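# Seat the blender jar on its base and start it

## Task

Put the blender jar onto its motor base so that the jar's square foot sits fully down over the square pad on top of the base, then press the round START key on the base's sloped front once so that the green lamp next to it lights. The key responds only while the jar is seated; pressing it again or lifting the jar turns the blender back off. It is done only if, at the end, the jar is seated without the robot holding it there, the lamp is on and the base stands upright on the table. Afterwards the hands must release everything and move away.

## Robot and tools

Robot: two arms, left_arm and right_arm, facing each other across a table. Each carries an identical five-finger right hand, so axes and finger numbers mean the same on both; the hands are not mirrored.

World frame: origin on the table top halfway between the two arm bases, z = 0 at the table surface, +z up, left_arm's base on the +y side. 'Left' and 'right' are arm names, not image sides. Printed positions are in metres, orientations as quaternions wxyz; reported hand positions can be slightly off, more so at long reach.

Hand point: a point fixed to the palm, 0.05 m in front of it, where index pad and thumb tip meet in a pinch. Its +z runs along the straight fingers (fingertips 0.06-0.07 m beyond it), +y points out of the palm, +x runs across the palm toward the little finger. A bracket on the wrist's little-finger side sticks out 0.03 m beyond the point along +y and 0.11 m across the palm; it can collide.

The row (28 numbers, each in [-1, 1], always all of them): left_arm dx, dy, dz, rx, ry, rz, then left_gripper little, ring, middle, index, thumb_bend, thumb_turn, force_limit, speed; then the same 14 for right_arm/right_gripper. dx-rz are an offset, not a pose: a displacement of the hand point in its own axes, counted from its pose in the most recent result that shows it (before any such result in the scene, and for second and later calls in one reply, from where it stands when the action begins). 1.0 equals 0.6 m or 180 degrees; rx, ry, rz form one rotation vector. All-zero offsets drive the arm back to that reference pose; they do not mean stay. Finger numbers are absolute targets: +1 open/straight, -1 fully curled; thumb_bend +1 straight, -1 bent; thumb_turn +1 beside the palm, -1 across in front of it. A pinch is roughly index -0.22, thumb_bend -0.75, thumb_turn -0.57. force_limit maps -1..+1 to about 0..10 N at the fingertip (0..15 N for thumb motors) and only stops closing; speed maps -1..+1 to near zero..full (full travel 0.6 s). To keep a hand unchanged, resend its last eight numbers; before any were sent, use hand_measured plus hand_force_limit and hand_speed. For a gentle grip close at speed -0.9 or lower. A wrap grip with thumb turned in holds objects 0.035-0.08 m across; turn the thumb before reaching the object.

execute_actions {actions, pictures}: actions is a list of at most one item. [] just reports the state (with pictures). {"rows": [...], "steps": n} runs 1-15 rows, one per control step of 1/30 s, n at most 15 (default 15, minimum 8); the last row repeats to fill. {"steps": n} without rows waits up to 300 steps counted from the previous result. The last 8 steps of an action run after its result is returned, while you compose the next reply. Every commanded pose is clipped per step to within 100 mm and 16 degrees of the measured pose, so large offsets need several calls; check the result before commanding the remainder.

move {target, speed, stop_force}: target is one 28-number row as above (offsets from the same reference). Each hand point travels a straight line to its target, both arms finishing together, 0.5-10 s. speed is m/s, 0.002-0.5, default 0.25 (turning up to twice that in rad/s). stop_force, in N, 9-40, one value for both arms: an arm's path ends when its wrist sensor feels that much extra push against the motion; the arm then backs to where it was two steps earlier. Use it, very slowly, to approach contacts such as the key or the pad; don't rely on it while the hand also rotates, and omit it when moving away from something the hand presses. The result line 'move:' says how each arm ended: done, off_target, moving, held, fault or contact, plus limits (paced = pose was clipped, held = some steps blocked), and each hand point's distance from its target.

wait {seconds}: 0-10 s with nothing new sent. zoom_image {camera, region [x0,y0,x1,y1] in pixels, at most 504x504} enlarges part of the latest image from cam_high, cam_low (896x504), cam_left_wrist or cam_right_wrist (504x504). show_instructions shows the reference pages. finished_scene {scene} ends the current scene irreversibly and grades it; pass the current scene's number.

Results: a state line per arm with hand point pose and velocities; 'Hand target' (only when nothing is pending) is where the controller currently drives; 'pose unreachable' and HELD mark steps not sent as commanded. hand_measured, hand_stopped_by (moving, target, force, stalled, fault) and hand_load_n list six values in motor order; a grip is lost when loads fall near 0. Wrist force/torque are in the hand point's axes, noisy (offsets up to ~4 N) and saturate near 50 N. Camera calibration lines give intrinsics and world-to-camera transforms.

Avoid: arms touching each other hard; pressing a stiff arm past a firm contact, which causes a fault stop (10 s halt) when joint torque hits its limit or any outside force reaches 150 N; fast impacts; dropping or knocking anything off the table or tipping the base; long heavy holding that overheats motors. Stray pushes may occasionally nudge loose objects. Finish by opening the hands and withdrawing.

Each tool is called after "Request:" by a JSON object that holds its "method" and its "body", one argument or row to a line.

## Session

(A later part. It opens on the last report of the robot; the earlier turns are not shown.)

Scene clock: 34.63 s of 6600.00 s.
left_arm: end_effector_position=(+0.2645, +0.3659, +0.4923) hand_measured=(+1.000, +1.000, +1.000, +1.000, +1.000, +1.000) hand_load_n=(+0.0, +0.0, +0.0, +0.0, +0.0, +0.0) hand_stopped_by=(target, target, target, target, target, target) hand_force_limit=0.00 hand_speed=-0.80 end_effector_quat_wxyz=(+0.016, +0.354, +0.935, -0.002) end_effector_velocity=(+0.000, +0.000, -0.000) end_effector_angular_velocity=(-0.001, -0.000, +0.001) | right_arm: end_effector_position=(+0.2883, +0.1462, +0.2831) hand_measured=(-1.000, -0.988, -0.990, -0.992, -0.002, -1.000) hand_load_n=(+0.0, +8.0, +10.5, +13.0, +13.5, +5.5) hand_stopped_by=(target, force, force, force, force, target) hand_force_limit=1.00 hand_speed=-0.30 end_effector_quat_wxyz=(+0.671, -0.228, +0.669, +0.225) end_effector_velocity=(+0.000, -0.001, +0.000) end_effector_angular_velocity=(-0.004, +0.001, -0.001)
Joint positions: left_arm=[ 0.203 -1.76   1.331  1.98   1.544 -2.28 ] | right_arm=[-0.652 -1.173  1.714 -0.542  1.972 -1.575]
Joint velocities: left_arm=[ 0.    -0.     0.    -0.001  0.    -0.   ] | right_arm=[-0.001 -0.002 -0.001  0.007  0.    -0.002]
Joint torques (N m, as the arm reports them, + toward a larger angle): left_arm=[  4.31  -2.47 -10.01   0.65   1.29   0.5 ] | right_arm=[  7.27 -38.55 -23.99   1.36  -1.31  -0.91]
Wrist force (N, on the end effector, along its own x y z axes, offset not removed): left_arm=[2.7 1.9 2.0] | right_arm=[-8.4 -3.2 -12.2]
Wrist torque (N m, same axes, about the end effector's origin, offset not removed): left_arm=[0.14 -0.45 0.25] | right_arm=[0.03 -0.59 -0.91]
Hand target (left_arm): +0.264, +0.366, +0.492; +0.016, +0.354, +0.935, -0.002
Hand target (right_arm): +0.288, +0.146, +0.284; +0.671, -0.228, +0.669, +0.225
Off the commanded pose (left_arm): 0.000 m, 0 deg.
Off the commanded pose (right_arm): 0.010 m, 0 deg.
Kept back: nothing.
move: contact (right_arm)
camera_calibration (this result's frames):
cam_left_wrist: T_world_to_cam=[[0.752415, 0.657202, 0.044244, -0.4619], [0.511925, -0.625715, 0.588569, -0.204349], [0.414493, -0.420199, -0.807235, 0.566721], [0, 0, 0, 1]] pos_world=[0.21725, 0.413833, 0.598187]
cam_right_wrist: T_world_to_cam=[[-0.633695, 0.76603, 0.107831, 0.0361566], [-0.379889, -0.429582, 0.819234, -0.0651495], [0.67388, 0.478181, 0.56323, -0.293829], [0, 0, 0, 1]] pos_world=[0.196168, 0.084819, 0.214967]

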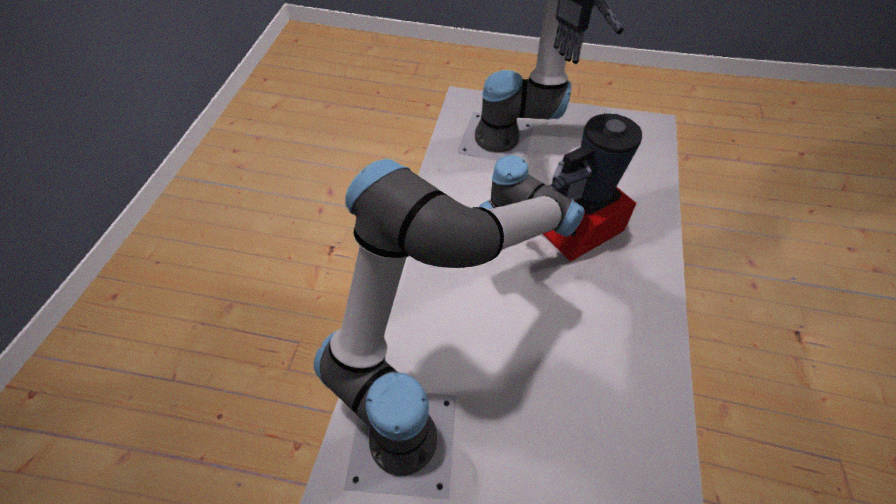

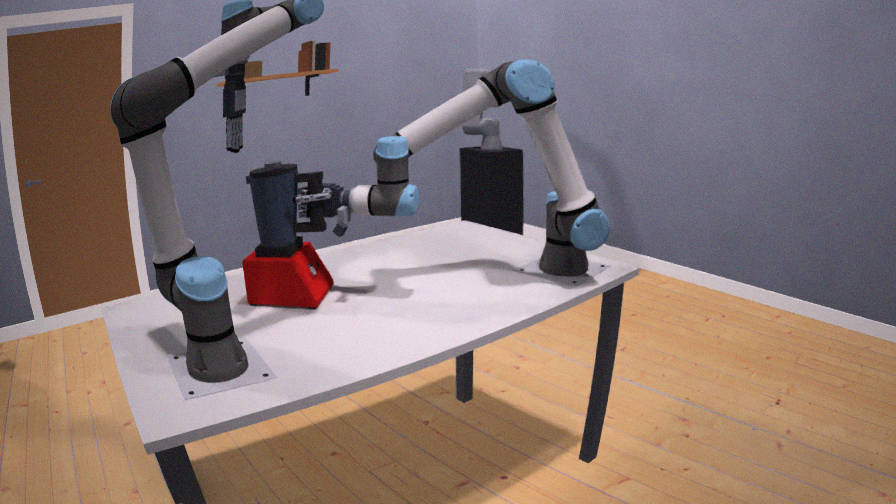

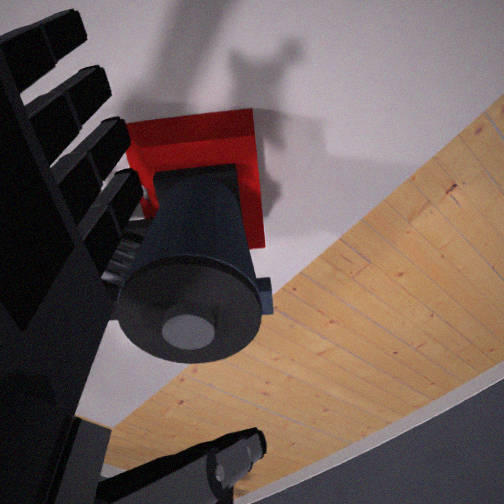

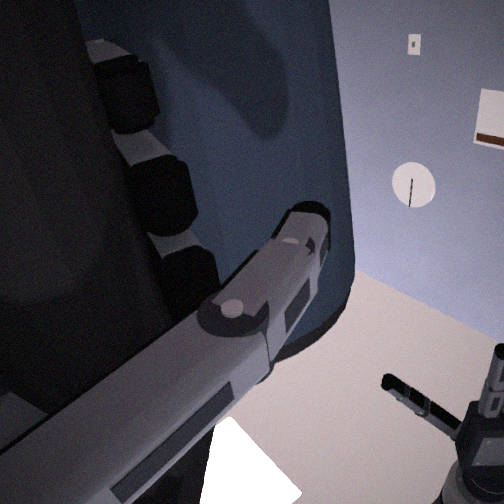

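Request:
{"method": "move", "body": {
  "target": [0,0,0,0,0,0,1,1,1,1,1,1,0,-0.8,0,0,0,0,0,0,-0.75,-0.75,-0.75,-0.75,1,-1,1,-0.5]
}}

Request:
{"method": "move", "body": {
  "target": [0,0,0,0,0,0,1,1,1,1,1,1,0,-0.8,0,0,-0.055,0,0,0,0,0,0,0,1,-0.5,1,-0.75],
  "speed": 0.03
}}

Request:
{"method": "zoom_image", "body": {
  "camera": "cam_low",
  "region": [225, 150, 385, 310]
}}

Request:
{"method": "zoom_image", "body": {
  "camera": "cam_high",
  "region": [510, 110, 660, 260]
}}

Scene clock: 37.27 s of 6600.00 s.
left_arm: end_effector_position=(+0.2645, +0.3659, +0.4923) hand_measured=(+1.000, +1.000, +1.000, +1.000, +1.000, +1.000) hand_load_n=(+0.0, +0.0, +0.0, +0.0, +0.0, +0.0) hand_stopped_by=(target, target, target, target, target, target) hand_force_limit=0.00 hand_speed=-0.80 end_effector_quat_wxyz=(+0.016, +0.354, +0.935, -0.002) end_effector_velocity=(-0.000, -0.000, +0.000) end_effector_angular_velocity=(-0.000, +0.000, -0.000) | right_arm: end_effector_position=(+0.2883, +0.1462, +0.2831) hand_measured=(-0.750, -0.750, -0.750, -0.750, +1.000, -1.000) hand_load_n=(+0.0, +0.0, +0.0, -1.0, +0.0, +0.5) hand_stopped_by=(target, target, target, target, target, target) hand_force_limit=1.00 hand_speed=-0.50 end_effector_quat_wxyz=(+0.671, -0.228, +0.669, +0.225) end_effector_velocity=(-0.000, +0.001, +0.001) end_effector_angular_velocity=(+0.001, -0.002, +0.001)
Joint positions: left_arm=[ 0.203 -1.76   1.331  1.98   1.544 -2.28 ] | right_arm=[-0.652 -1.173  1.714 -0.542  1.972 -1.575]
Joint velocities: left_arm=[-0.     0.001 -0.001 -0.     0.    -0.   ] | right_arm=[ 0.    -0.    -0.002  0.    -0.    -0.001]
Joint torques (N m, as the arm reports them, + toward a larger angle): left_arm=[  3.96  -1.47 -10.7    0.48   1.39   0.42] | right_arm=[  7.62 -25.28  -8.25  -2.58   0.07  -0.97]
Wrist force (N, on the end effector, along its own x y z axes, offset not removed): left_arm=[2.5 2.6 1.5] | right_arm=[-2.1 -2.0 -7.7]
Wrist torque (N m, same axes, about the end effector's origin, offset not removed): left_arm=[0.28 -0.39 0.22] | right_arm=[0.31 -0.40 0.13]
Hand target (left_arm): +0.264, +0.366, +0.492; +0.016, +0.354, +0.935, -0.002
Hand target (right_arm): +0.288, +0.146, +0.283; +0.671, -0.228, +0.669, +0.225
Off the commanded pose (left_arm): 0.000 m, 0 deg.
Off the commanded pose (right_arm): 0.000 m, 0 deg.
Kept back: nothing.
move: done
camera_calibration (this result's frames):
cam_left_wrist: T_world_to_cam=[[0.752415, 0.657202, 0.044244, -0.4619], [0.511925, -0.625715, 0.588569, -0.204349], [0.414493, -0.420199, -0.807235, 0.566721], [0, 0, 0, 1]] pos_world=[0.21725, 0.413833, 0.598187]
cam_right_wrist: T_world_to_cam=[[-0.633696, 0.76603, 0.107832, 0.0361566], [-0.379888, -0.429583, 0.819234, -0.0651495], [0.67388, 0.478181, 0.563231, -0.293829], [0, 0, 0, 1]] pos_world=[0.196168, 0.0848191, 0.214967]

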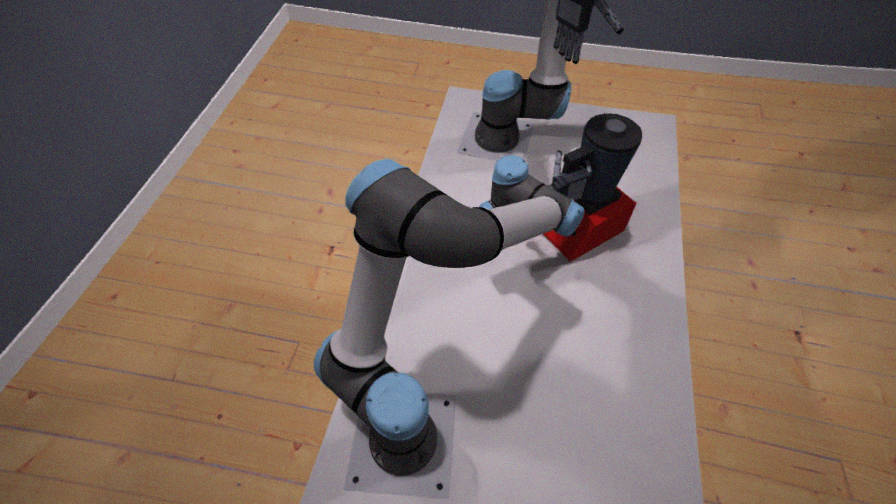

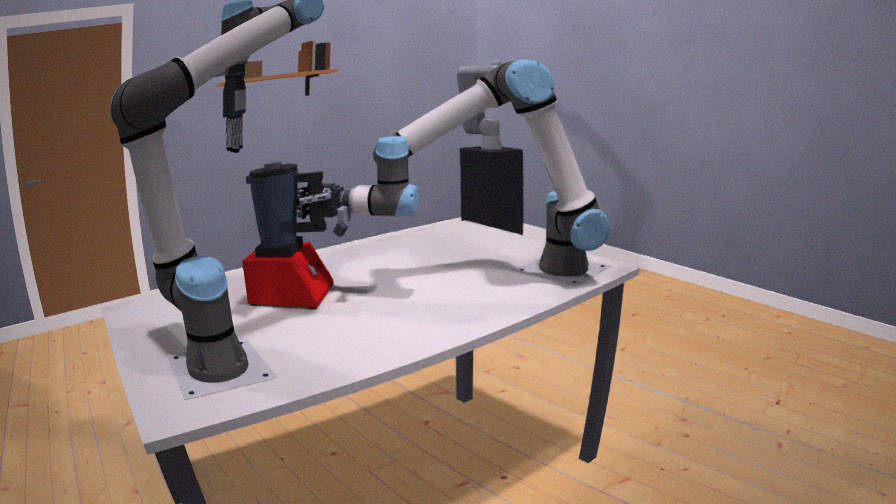

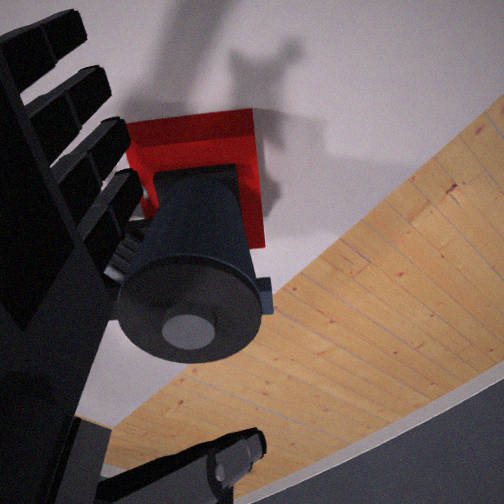

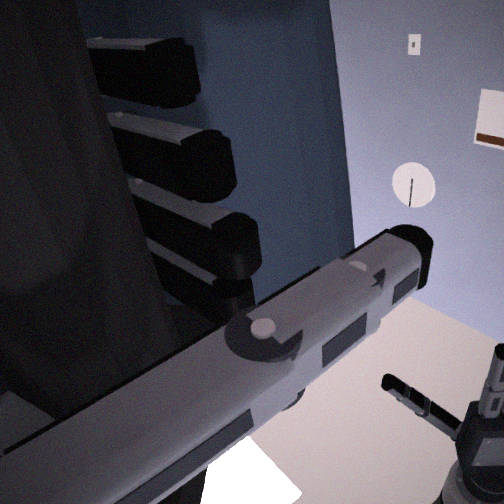

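Scene clock: 39.33 s of 6600.00 s.
left_arm: end_effector_position=(+0.2645, +0.3659, +0.4923) hand_measured=(+1.000, +1.000, +1.000, +1.000, +1.000, +1.000) hand_load_n=(+0.0, +0.0, +0.0, +0.0, +0.0, +0.0) hand_stopped_by=(target, target, target, target, target, target) hand_force_limit=0.00 hand_speed=-0.80 end_effector_quat_wxyz=(+0.016, +0.354, +0.935, -0.002) end_effector_velocity=(+0.000, -0.000, +0.000) end_effector_angular_velocity=(-0.001, -0.000, +0.000) | right_arm: end_effector_position=(+0.2620, +0.1261, +0.2831) hand_measured=(+0.000, +0.000, +0.000, +0.000, +1.000, -0.500) hand_load_n=(+0.0, +0.0, +0.0, +0.0, +0.0, +0.0) hand_stopped_by=(target, target, target, target, target, target) hand_force_limit=1.00 hand_speed=-0.75 end_effector_quat_wxyz=(+0.671, -0.228, +0.669, +0.225) end_effector_velocity=(-0.000, +0.000, +0.001) end_effector_angular_velocity=(+0.001, -0.002, +0.000)
Joint positions: left_arm=[ 0.203 -1.76   1.331  1.98   1.544 -2.28 ] | right_arm=[-0.624 -1.227  1.793 -0.567  2.    -1.575]
Joint velocities: left_arm=[ 0.     0.001 -0.002  0.    -0.    -0.   ] | right_arm=[ 0.    -0.    -0.001 -0.     0.    -0.001]
Joint torques (N m, as the arm reports them, + toward a larger angle): left_arm=[ 3.74 -1.73 -9.91  0.52  1.31  0.33] | right_arm=[ 13.96 -45.    -8.12  -3.25   1.26  -2.01]
Wrist force (N, on the end effector, along its own x y z axes, offset not removed): left_arm=[2.6 3.4 0.4] | right_arm=[4.1 -1.0 0.6]
Wrist torque (N m, same axes, about the end effector's origin, offset not removed): left_arm=[0.52 -0.37 0.15] | right_arm=[-0.09 -0.78 0.23]
Hand target (left_arm): +0.264, +0.366, +0.492; +0.016, +0.354, +0.935, -0.002
Hand target (right_arm): +0.262, +0.126, +0.283; +0.671, -0.228, +0.669, +0.225
Off the commanded pose (left_arm): 0.000 m, 0 deg.
Off the commanded pose (right_arm): 0.000 m, 0 deg.
Kept back: nothing.
move: done
camera_calibration (this result's frames):
cam_left_wrist: T_world_to_cam=[[0.752415, 0.657202, 0.044244, -0.4619], [0.511925, -0.625715, 0.588569, -0.204349], [0.414493, -0.420199, -0.807235, 0.566721], [0, 0, 0, 1]] pos_world=[0.21725, 0.413833, 0.598187]
cam_right_wrist: T_world_to_cam=[[-0.6337, 0.766032, 0.10779, 0.0349172], [-0.37992, -0.429565, 0.819228, -0.0836899], [0.673858, 0.478194, 0.563246, -0.266565], [0, 0, 0, 1]] pos_world=[0.169958, 0.0647717, 0.214939]

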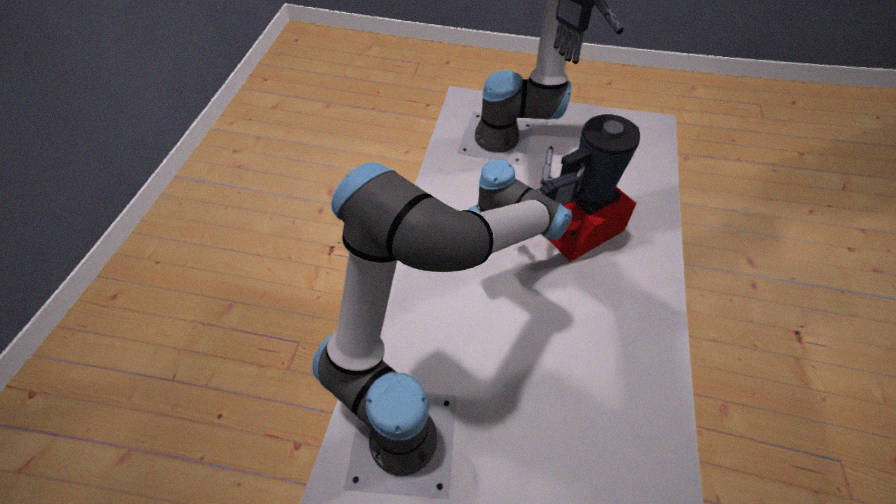

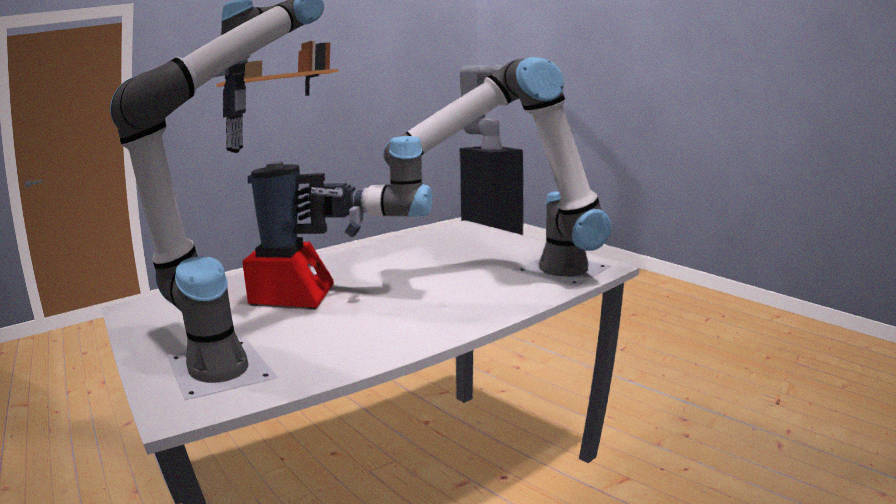

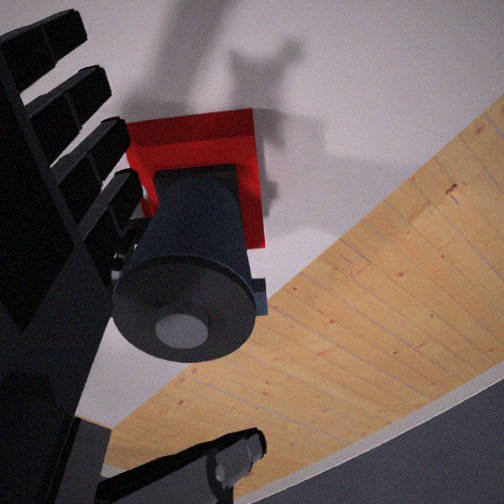

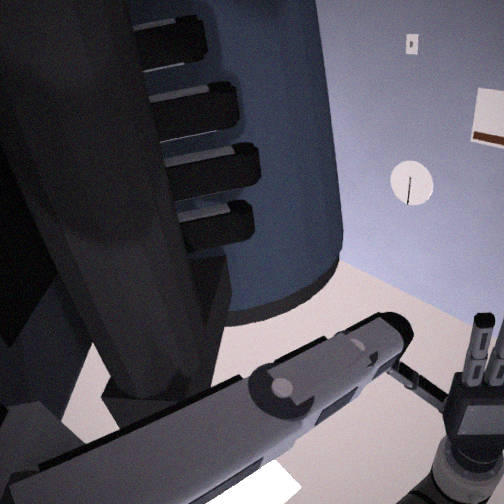

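Region (225, 150, 385, 310) of cam_low's 896x504 image, scaled by 3.150, with more detail than that image has.

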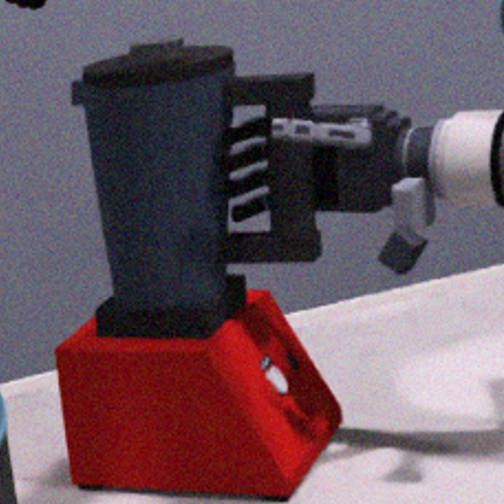

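Region (510, 110, 660, 260) of cam_high's 896x504 image, scaled by 3.360, with more detail than that image has.

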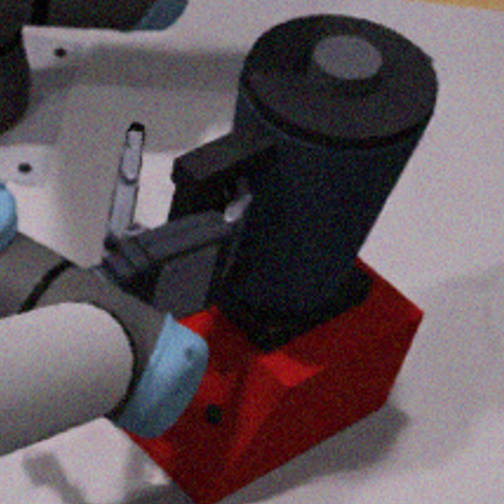

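Request:
{"method": "move", "body": {
  "target": [0,0,0,0,0,0,1,1,1,1,1,1,0,-0.8,0,-0.015,-0.035,0,0,0,0.8,0.8,0.8,0.8,1,-0.5,1,-0.4],
  "speed": 0.02,
  "stop_force": 9
}}

Request:
{"method": "move", "body": {
  "target": [0,0,0,0,0,0,1,1,1,1,1,1,0,-0.8,0,-0.03,-0.2,0,0,0,0.8,0.8,0.8,0.8,1,-0.5,1,-0.4],
  "speed": 0.06,
  "stop_force": 9
}}

Request:
{"method": "zoom_image", "body": {
  "camera": "cam_low",
  "region": [225, 150, 385, 310]
}}

Request:
{"method": "zoom_image", "body": {
  "camera": "cam_high",
  "region": [510, 110, 660, 260]
}}

Scene clock: 41.33 s of 6600.00 s.
left_arm: end_effector_position=(+0.2645, +0.3659, +0.4923) hand_measured=(+1.000, +1.000, +1.000, +1.000, +1.000, +1.000) hand_load_n=(+0.0, +0.0, +0.0, +0.0, +0.0, +0.0) hand_stopped_by=(target, target, target, target, target, target) hand_force_limit=0.00 hand_speed=-0.80 end_effector_quat_wxyz=(+0.016, +0.354, +0.935, -0.002) end_effector_velocity=(-0.000, +0.001, +0.000) end_effector_angular_velocity=(+0.001, -0.000, -0.001) | right_arm: end_effector_position=(+0.2510, +0.1065, +0.2831) hand_measured=(+0.800, +0.800, +0.800, +0.800, +1.000, -0.500) hand_load_n=(+0.0, +0.0, +0.0, +0.0, +0.0, +0.0) hand_stopped_by=(target, target, target, target, target, target) hand_force_limit=1.00 hand_speed=-0.40 end_effector_quat_wxyz=(+0.671, -0.228, +0.669, +0.225) end_effector_velocity=(-0.002, -0.002, -0.001) end_effector_angular_velocity=(-0.001, +0.001, +0.001)
Joint positions: left_arm=[ 0.203 -1.76   1.331  1.98   1.544 -2.28 ] | right_arm=[-0.623 -1.273  1.858 -0.585  2.001 -1.575]
Joint velocities: left_arm=[-0.    -0.001  0.001  0.001 -0.     0.001] | right_arm=[ 0.    -0.005  0.009 -0.002 -0.001 -0.   ]
Joint torques (N m, as the arm reports them, + toward a larger angle): left_arm=[  4.18  -1.48 -11.07   0.49   1.36   0.43] | right_arm=[ 13.3  -42.88 -10.2   -3.74   0.94  -0.36]
Wrist force (N, on the end effector, along its own x y z axes, offset not removed): left_arm=[3.5 3.2 0.7] | right_arm=[3.6 -2.8 -3.0]
Wrist torque (N m, same axes, about the end effector's origin, offset not removed): left_arm=[0.37 -0.49 0.26] | right_arm=[-0.09 -0.21 0.16]
Hand target (left_arm): +0.264, +0.366, +0.492; +0.016, +0.354, +0.935, -0.002
Hand target (right_arm): +0.251, +0.106, +0.283; +0.671, -0.228, +0.669, +0.225
Off the commanded pose (left_arm): 0.000 m, 0 deg.
Off the commanded pose (right_arm): 0.000 m, 0 deg.
Kept back: nothing.
move: done
camera_calibration (this result's frames):
cam_left_wrist: T_world_to_cam=[[0.752415, 0.657202, 0.0442441, -0.4619], [0.511925, -0.625715, 0.588569, -0.204349], [0.414493, -0.420199, -0.807235, 0.566721], [0, 0, 0, 1]] pos_world=[0.21725, 0.413833, 0.598187]
cam_right_wrist: T_world_to_cam=[[-0.633691, 0.76604, 0.107784, 0.0429613], [-0.37992, -0.42955, 0.819236, -0.0963642], [0.673866, 0.478193, 0.563236, -0.249709], [0, 0, 0, 1]] pos_world=[0.158884, 0.0451061, 0.21496]

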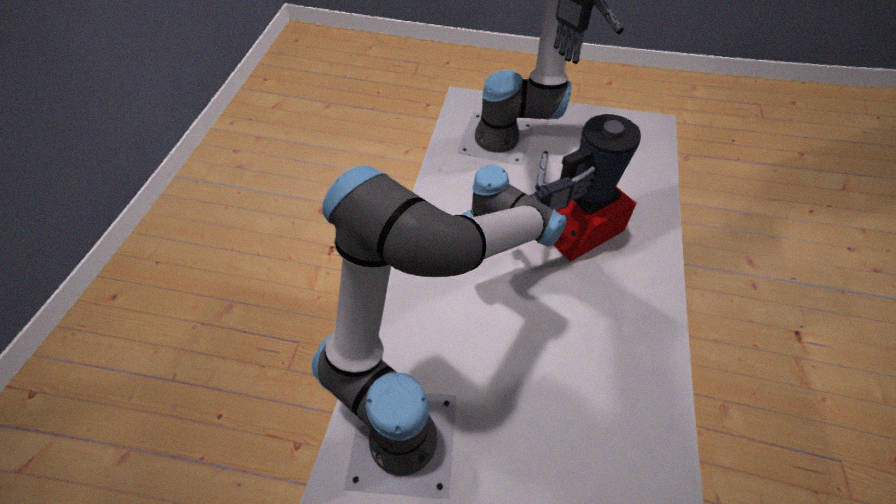

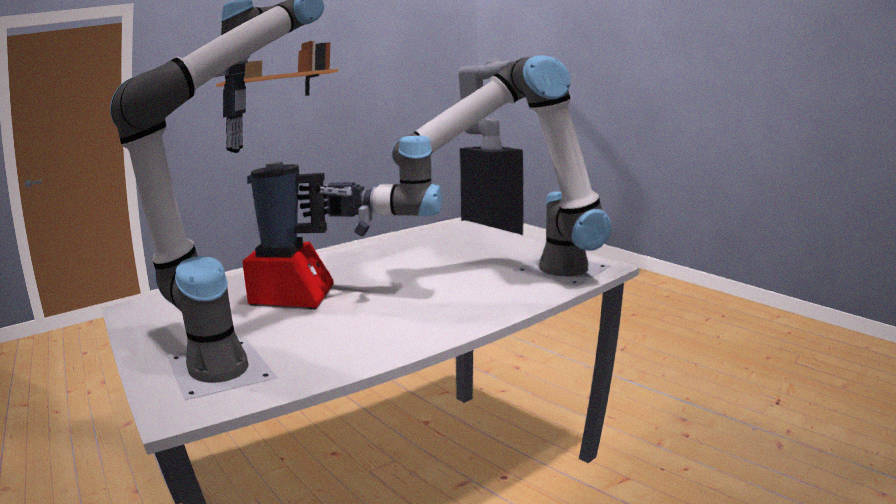

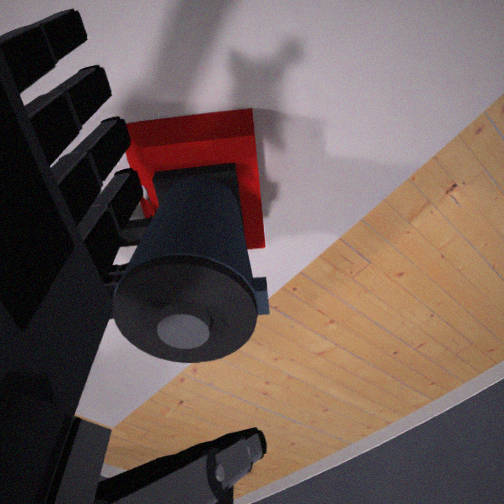

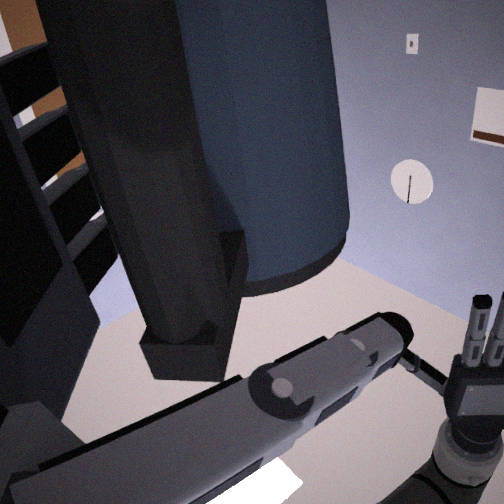

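Scene clock: 43.80 s of 6600.00 s.
left_arm: end_effector_position=(+0.2645, +0.3659, +0.4923) hand_measured=(+1.000, +1.000, +1.000, +1.000, +1.000, +1.000) hand_load_n=(+0.0, +0.0, +0.0, +0.0, +0.0, +0.0) hand_stopped_by=(target, target, target, target, target, target) hand_force_limit=0.00 hand_speed=-0.80 end_effector_quat_wxyz=(+0.016, +0.354, +0.935, -0.002) end_effector_velocity=(-0.000, -0.000, +0.000) end_effector_angular_velocity=(-0.001, -0.000, -0.000) | right_arm: end_effector_position=(+0.1668, +0.0195, +0.2831) hand_measured=(+0.800, +0.800, +0.800, +0.800, +1.000, -0.500) hand_load_n=(+0.0, +0.0, +0.0, +0.0, +0.0, +0.0) hand_stopped_by=(target, target, target, target, target, target) hand_force_limit=1.00 hand_speed=-0.40 end_effector_quat_wxyz=(+0.671, -0.228, +0.669, +0.225) end_effector_velocity=(-0.002, -0.001, +0.000) end_effector_angular_velocity=(-0.000, -0.001, +0.001)
Joint positions: left_arm=[ 0.203 -1.76   1.331  1.98   1.544 -2.28 ] | right_arm=[-0.526 -1.488  2.127 -0.639  2.098 -1.575]
Joint velocities: left_arm=[-0.     0.    -0.001  0.     0.     0.   ] | right_arm=[ 0.002 -0.004  0.004 -0.     0.002 -0.001]
Joint torques (N m, as the arm reports them, + toward a larger angle): left_arm=[  5.38  -2.04 -11.     0.57   1.23   0.27] | right_arm=[ 15.16 -32.23  -8.91  -3.27   1.22  -2.06]
Wrist force (N, on the end effector, along its own x y z axes, offset not removed): left_arm=[3.4 1.7 1.3] | right_arm=[2.3 -0.6 -0.6]
Wrist torque (N m, same axes, about the end effector's origin, offset not removed): left_arm=[0.14 -0.47 0.23] | right_arm=[0.07 -0.43 0.20]
Hand target (left_arm): +0.264, +0.366, +0.492; +0.016, +0.354, +0.935, -0.002
Hand target (right_arm): +0.167, +0.019, +0.283; +0.671, -0.228, +0.669, +0.225
Off the commanded pose (left_arm): 0.000 m, 0 deg.
Off the commanded pose (right_arm): 0.000 m, 0 deg.
Kept back: nothing.
move: done
camera_calibration (this result's frames):
cam_left_wrist: T_world_to_cam=[[0.752415, 0.657202, 0.0442441, -0.4619], [0.511925, -0.625715, 0.588569, -0.204349], [0.414493, -0.420199, -0.807235, 0.566721], [0, 0, 0, 1]] pos_world=[0.21725, 0.413833, 0.598187]
cam_right_wrist: T_world_to_cam=[[-0.633711, 0.766045, 0.10764, 0.0563], [-0.38003, -0.429491, 0.819216, -0.165701], [0.673786, 0.478239, 0.563293, -0.151331], [0, 0, 0, 1]] pos_world=[0.0746712, -0.041923, 0.214928]

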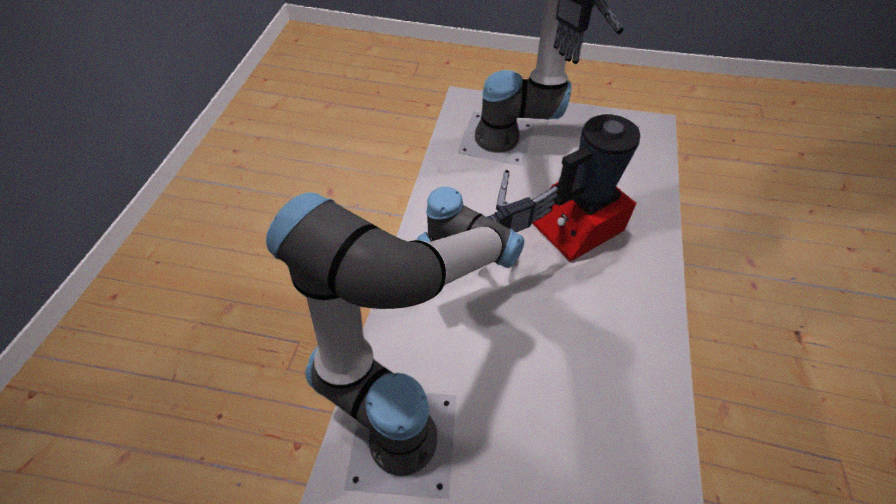

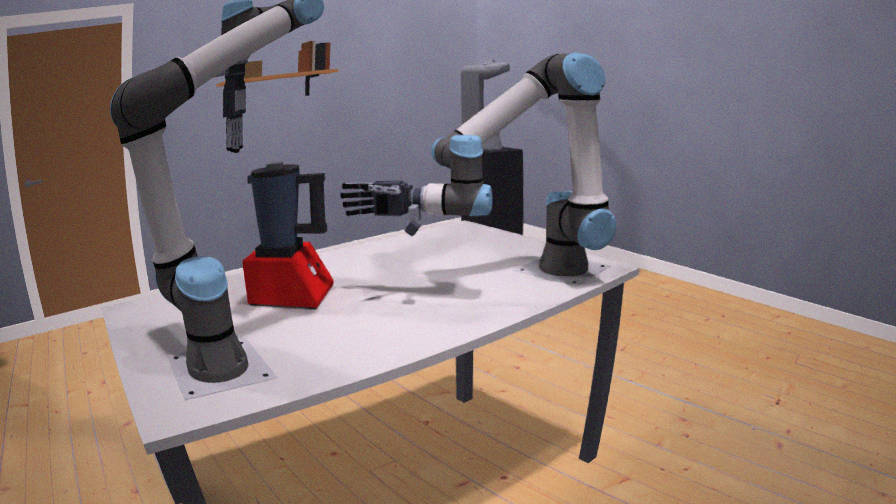

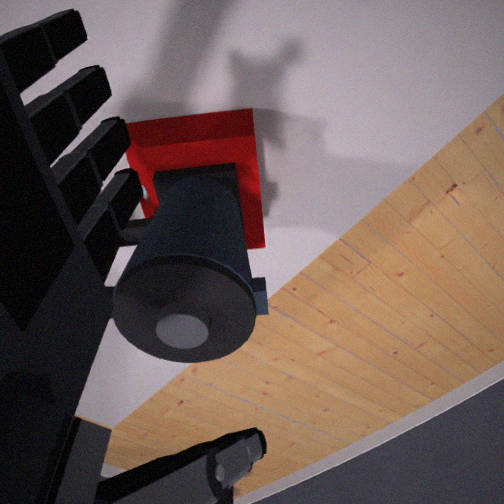

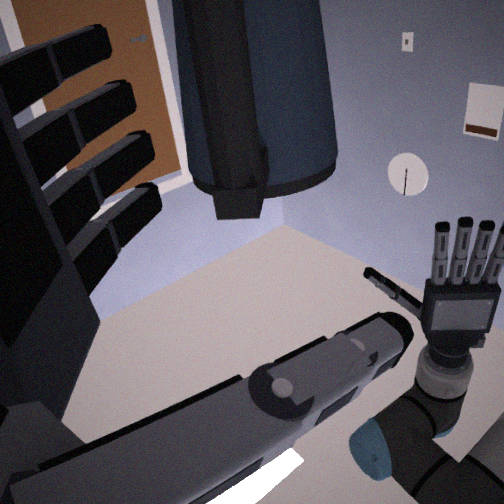

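Region (225, 150, 385, 310) of cam_low's 896x504 image, scaled by 3.150, with more detail than that image has.

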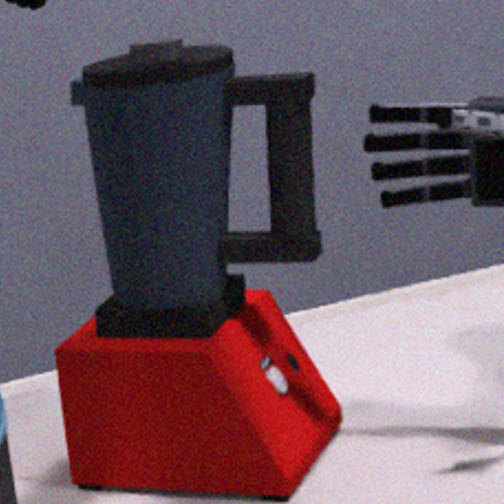

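Region (510, 110, 660, 260) of cam_high's 896x504 image, scaled by 3.360, with more detail than that image has.

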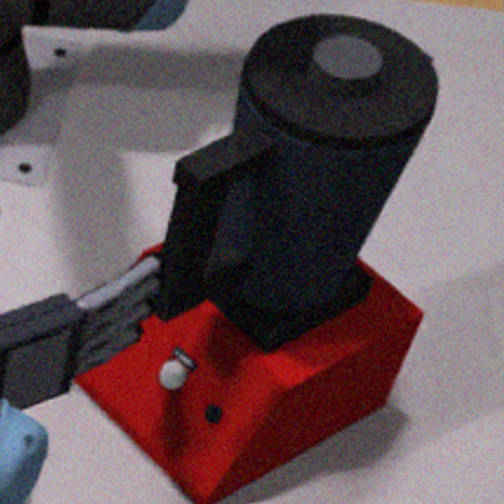

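Request:
{"method": "move", "body": {
  "target": [0,0,0,0,0,0,1,1,1,1,1,1,0,-0.8,0.257,0.1025,0.074,-0.0404,0.194,-0.0127,-1,-1,-1,1,-0.5,-1,0.8,0],
  "speed": 0.15
}}

Request:
{"method": "zoom_image", "body": {
  "camera": "cam_low",
  "region": [270, 200, 390, 320]
}}

Request:
{"method": "zoom_image", "body": {
  "camera": "cam_high",
  "region": [490, 160, 610, 280]
}}

Scene clock: 47.60 s of 6600.00 s.
left_arm: end_effector_position=(+0.2645, +0.3659, +0.4923) hand_measured=(+1.000, +1.000, +1.000, +1.000, +1.000, +1.000) hand_load_n=(+0.0, +0.0, +0.0, +0.0, +0.0, +0.0) hand_stopped_by=(target, target, target, target, target, target) hand_force_limit=0.00 hand_speed=-0.80 end_effector_quat_wxyz=(+0.016, +0.354, +0.935, -0.002) end_effector_velocity=(+0.000, -0.000, +0.000) end_effector_angular_velocity=(+0.001, +0.000, +0.001) | right_arm: end_effector_position=(+0.1652, +0.0947, +0.1289) hand_measured=(-1.000, -1.000, -0.670, +1.000, -0.012, -1.000) hand_load_n=(+0.0, +0.0, +13.0, +0.0, +14.5, +1.5) hand_stopped_by=(target, target, force, target, force, target) hand_force_limit=0.80 hand_speed=0.00 end_effector_quat_wxyz=(+0.428, -0.339, +0.819, +0.174) end_effector_velocity=(+0.000, +0.002, -0.000) end_effector_angular_velocity=(-0.003, +0.004, +0.002)
Joint positions: left_arm=[ 0.203 -1.76   1.331  1.98   1.544 -2.28 ] | right_arm=[-0.555 -1.155  1.765  0.034  1.873 -1.358]
Joint velocities: left_arm=[ 0.001  0.001 -0.001  0.001 -0.    -0.   ] | right_arm=[ 0.     0.005 -0.009  0.009 -0.003  0.001]
Joint torques (N m, as the arm reports them, + toward a larger angle): left_arm=[  4.18  -2.26 -10.6    0.63   1.28   0.35] | right_arm=[-16.35 -29.2  -24.29   1.39  -1.43   2.3 ]
Wrist force (N, on the end effector, along its own x y z axes, offset not removed): left_arm=[1.9 2.8 1.1] | right_arm=[2.7 -0.9 0.6]
Wrist torque (N m, same axes, about the end effector's origin, offset not removed): left_arm=[0.26 -0.23 0.14] | right_arm=[0.03 -0.47 0.19]
Hand target (left_arm): +0.264, +0.366, +0.492; +0.016, +0.354, +0.935, -0.002
Hand target (right_arm): +0.165, +0.095, +0.129; +0.428, -0.339, +0.819, +0.174
Off the commanded pose (left_arm): 0.000 m, 0 deg.
Off the commanded pose (right_arm): 0.000 m, 0 deg.
Kept back: nothing.
move: done
camera_calibration (this result's frames):
cam_left_wrist: T_world_to_cam=[[0.752415, 0.657202, 0.0442441, -0.4619], [0.511925, -0.625715, 0.588569, -0.204349], [0.414493, -0.420199, -0.807235, 0.566721], [0, 0, 0, 1]] pos_world=[0.21725, 0.413833, 0.598187]
cam_right_wrist: T_world_to_cam=[[-0.677971, 0.726929, 0.109219, 0.025042], [0.0826586, -0.0722467, 0.993956, -0.140427], [0.730426, 0.682901, -0.0111058, -0.0540888], [0, 0, 0, 1]] pos_world=[0.0680932, 0.00858814, 0.136243]

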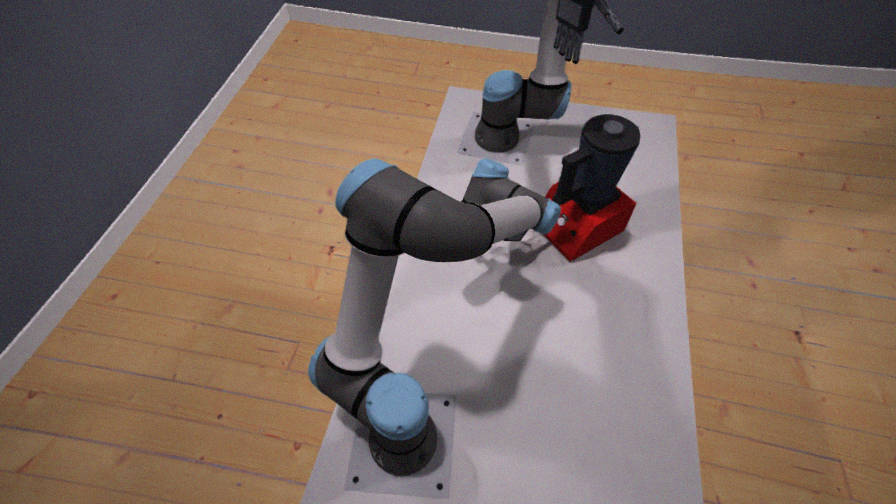

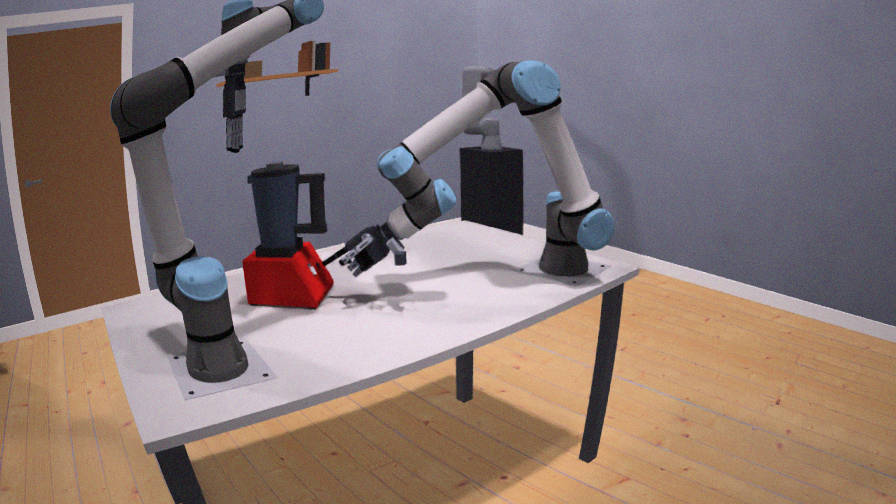

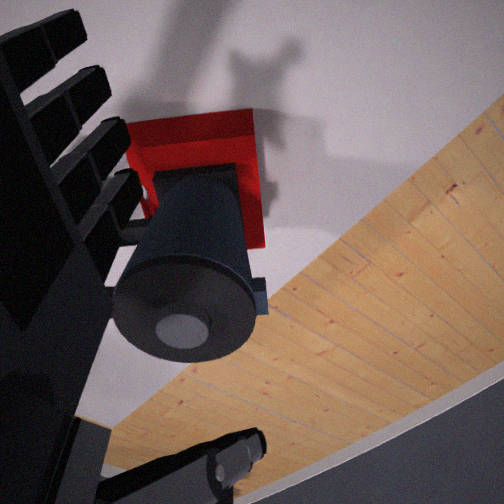

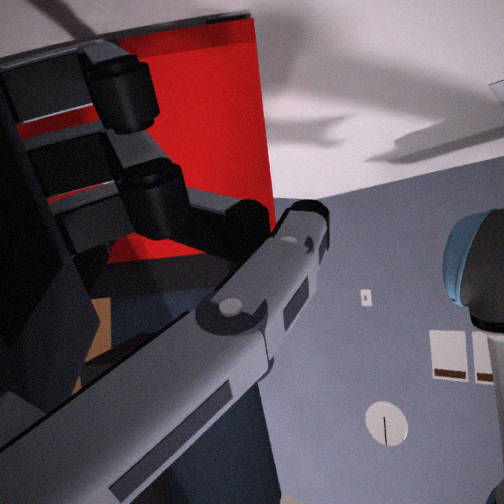

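Region (270, 200, 390, 320) of cam_low's 896x504 image, scaled by 4.200, with more detail than that image has.

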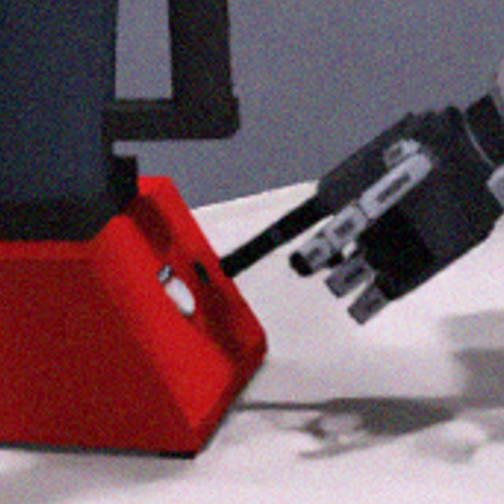

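Region (490, 160, 610, 280) of cam_high's 896x504 image, scaled by 4.200, with more detail than that image has.

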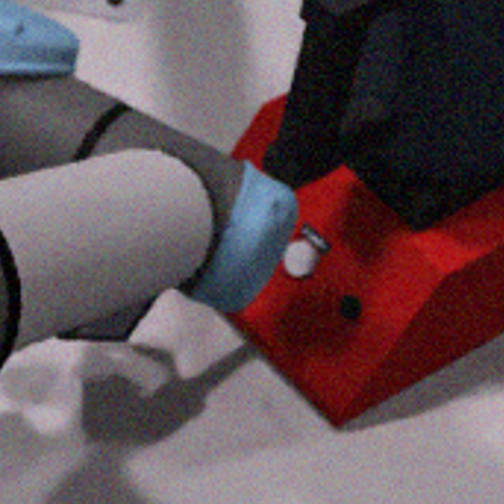

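Request:
{"method": "move", "body": {
  "target": [0,-0.15,0,0,0,0,1,1,1,1,1,1,0,-0.8,0,0,0.03,0,0,0,-1,-1,-1,1,-0.5,-1,0.8,0],
  "speed": 0.1
}}

Request:
{"method": "zoom_image", "body": {
  "camera": "cam_low",
  "region": [270, 200, 390, 320]
}}

Request:
{"method": "zoom_image", "body": {
  "camera": "cam_left_wrist",
  "region": [100, 100, 300, 300]
}}

Scene clock: 49.47 s of 6600.00 s.
left_arm: end_effector_position=(+0.2048, +0.2987, +0.4917) hand_measured=(+1.000, +1.000, +1.000, +1.000, +1.000, +1.000) hand_load_n=(+0.0, +0.0, +0.0, +0.0, +0.0, +0.0) hand_stopped_by=(target, target, target, target, target, target) hand_force_limit=0.00 hand_speed=-0.80 end_effector_quat_wxyz=(+0.016, +0.354, +0.935, -0.002) end_effector_velocity=(-0.002, -0.002, +0.000) end_effector_angular_velocity=(-0.001, -0.001, +0.000) | right_arm: end_effector_position=(+0.1756, +0.1051, +0.1186) hand_measured=(-1.000, -1.000, -0.670, +1.000, -0.012, -1.000) hand_load_n=(+0.0, +0.0, +13.0, +0.0, +14.5, +1.5) hand_stopped_by=(target, target, force, target, force, target) hand_force_limit=0.80 hand_speed=0.00 end_effector_quat_wxyz=(+0.428, -0.339, +0.819, +0.174) end_effector_velocity=(+0.000, +0.001, +0.000) end_effector_angular_velocity=(+0.001, -0.000, +0.001)
Joint positions: left_arm=[-0.105 -1.7    1.287  1.973  1.54  -2.588] | right_arm=[-0.567 -1.118  1.738  0.021  1.863 -1.365]
Joint velocities: left_arm=[-0.008  0.003 -0.003 -0.    -0.002 -0.008] | right_arm=[ 0.     0.001 -0.002  0.    -0.    -0.   ]
Joint torques (N m, as the arm reports them, + toward a larger angle): left_arm=[-12.57  -2.93 -26.71   2.12  -1.25  -1.34] | right_arm=[-16.22 -29.78 -22.49  -1.45  -1.23  -1.93]
Wrist force (N, on the end effector, along its own x y z axes, offset not removed): left_arm=[2.2 2.2 0.7] | right_arm=[3.0 0.1 -1.1]
Wrist torque (N m, same axes, about the end effector's origin, offset not removed): left_arm=[0.24 -0.25 0.09] | right_arm=[0.27 -0.37 0.29]
Hand target (left_arm): +0.205, +0.298, +0.492; +0.016, +0.354, +0.935, -0.002
Hand target (right_arm): +0.176, +0.105, +0.119; +0.428, -0.339, +0.819, +0.174
Off the commanded pose (left_arm): 0.000 m, 0 deg.
Off the commanded pose (right_arm): 0.000 m, 0 deg.
Kept back: nothing.
move: done
camera_calibration (this result's frames):
cam_left_wrist: T_world_to_cam=[[0.752447, 0.657174, 0.0441172, -0.372752], [0.511822, -0.625552, 0.588832, -0.215606], [0.414563, -0.420485, -0.80705, 0.562687], [0, 0, 0, 1]] pos_world=[0.157559, 0.346691, 0.597517]
cam_right_wrist: T_world_to_cam=[[-0.677967, 0.726931, 0.109236, 0.0257177], [0.0826841, -0.0722462, 0.993954, -0.130331], [0.730427, 0.6829, -0.0111251, -0.068913], [0, 0, 0, 1]] pos_world=[0.078548, 0.0189498, 0.125967]

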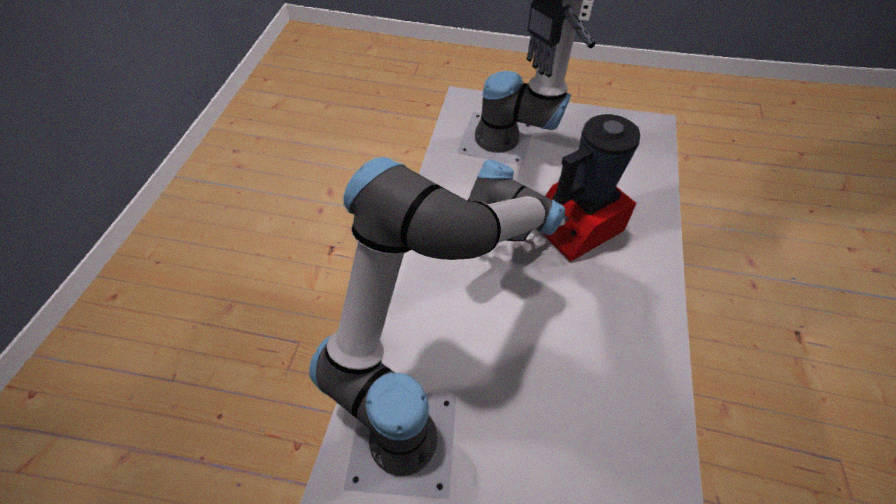

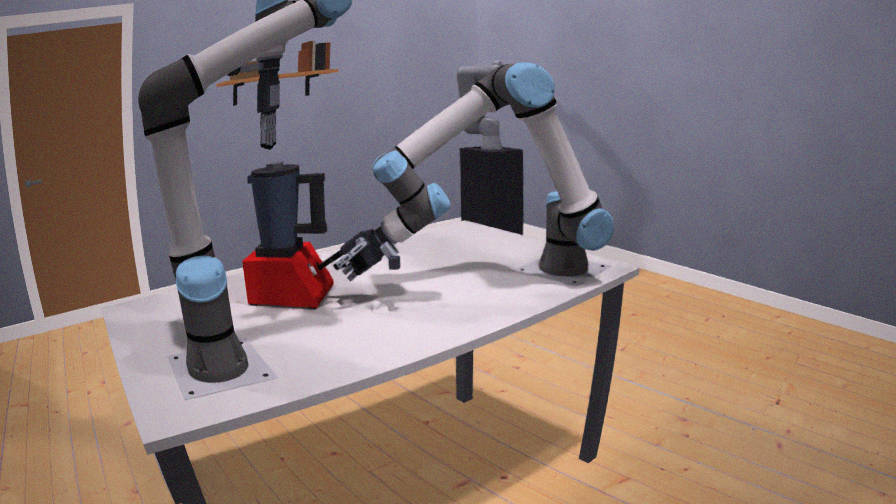

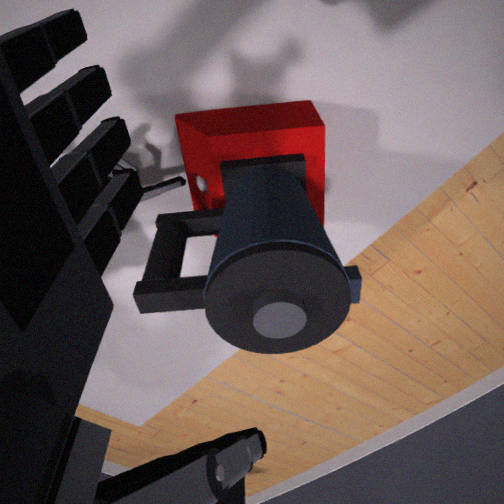

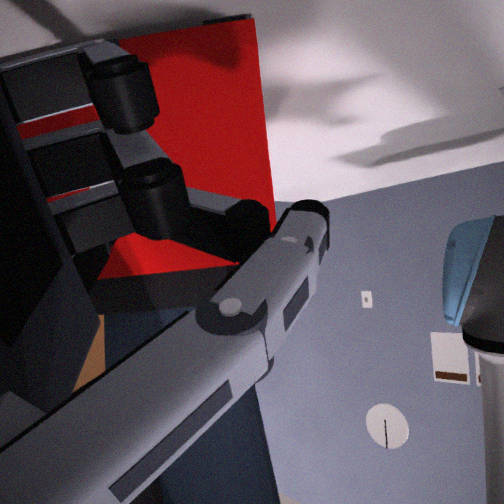

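Region (270, 200, 390, 320) of cam_low's 896x504 image, scaled by 4.200, with more detail than that image has.

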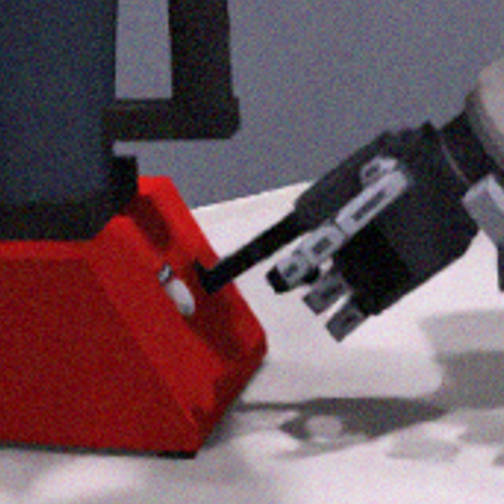

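Region (100, 100, 300, 300) of cam_left_wrist's 504x504 image, scaled by 2.520, with more detail than that image has.

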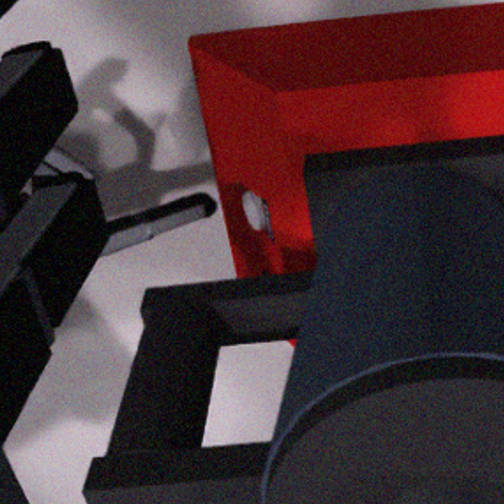

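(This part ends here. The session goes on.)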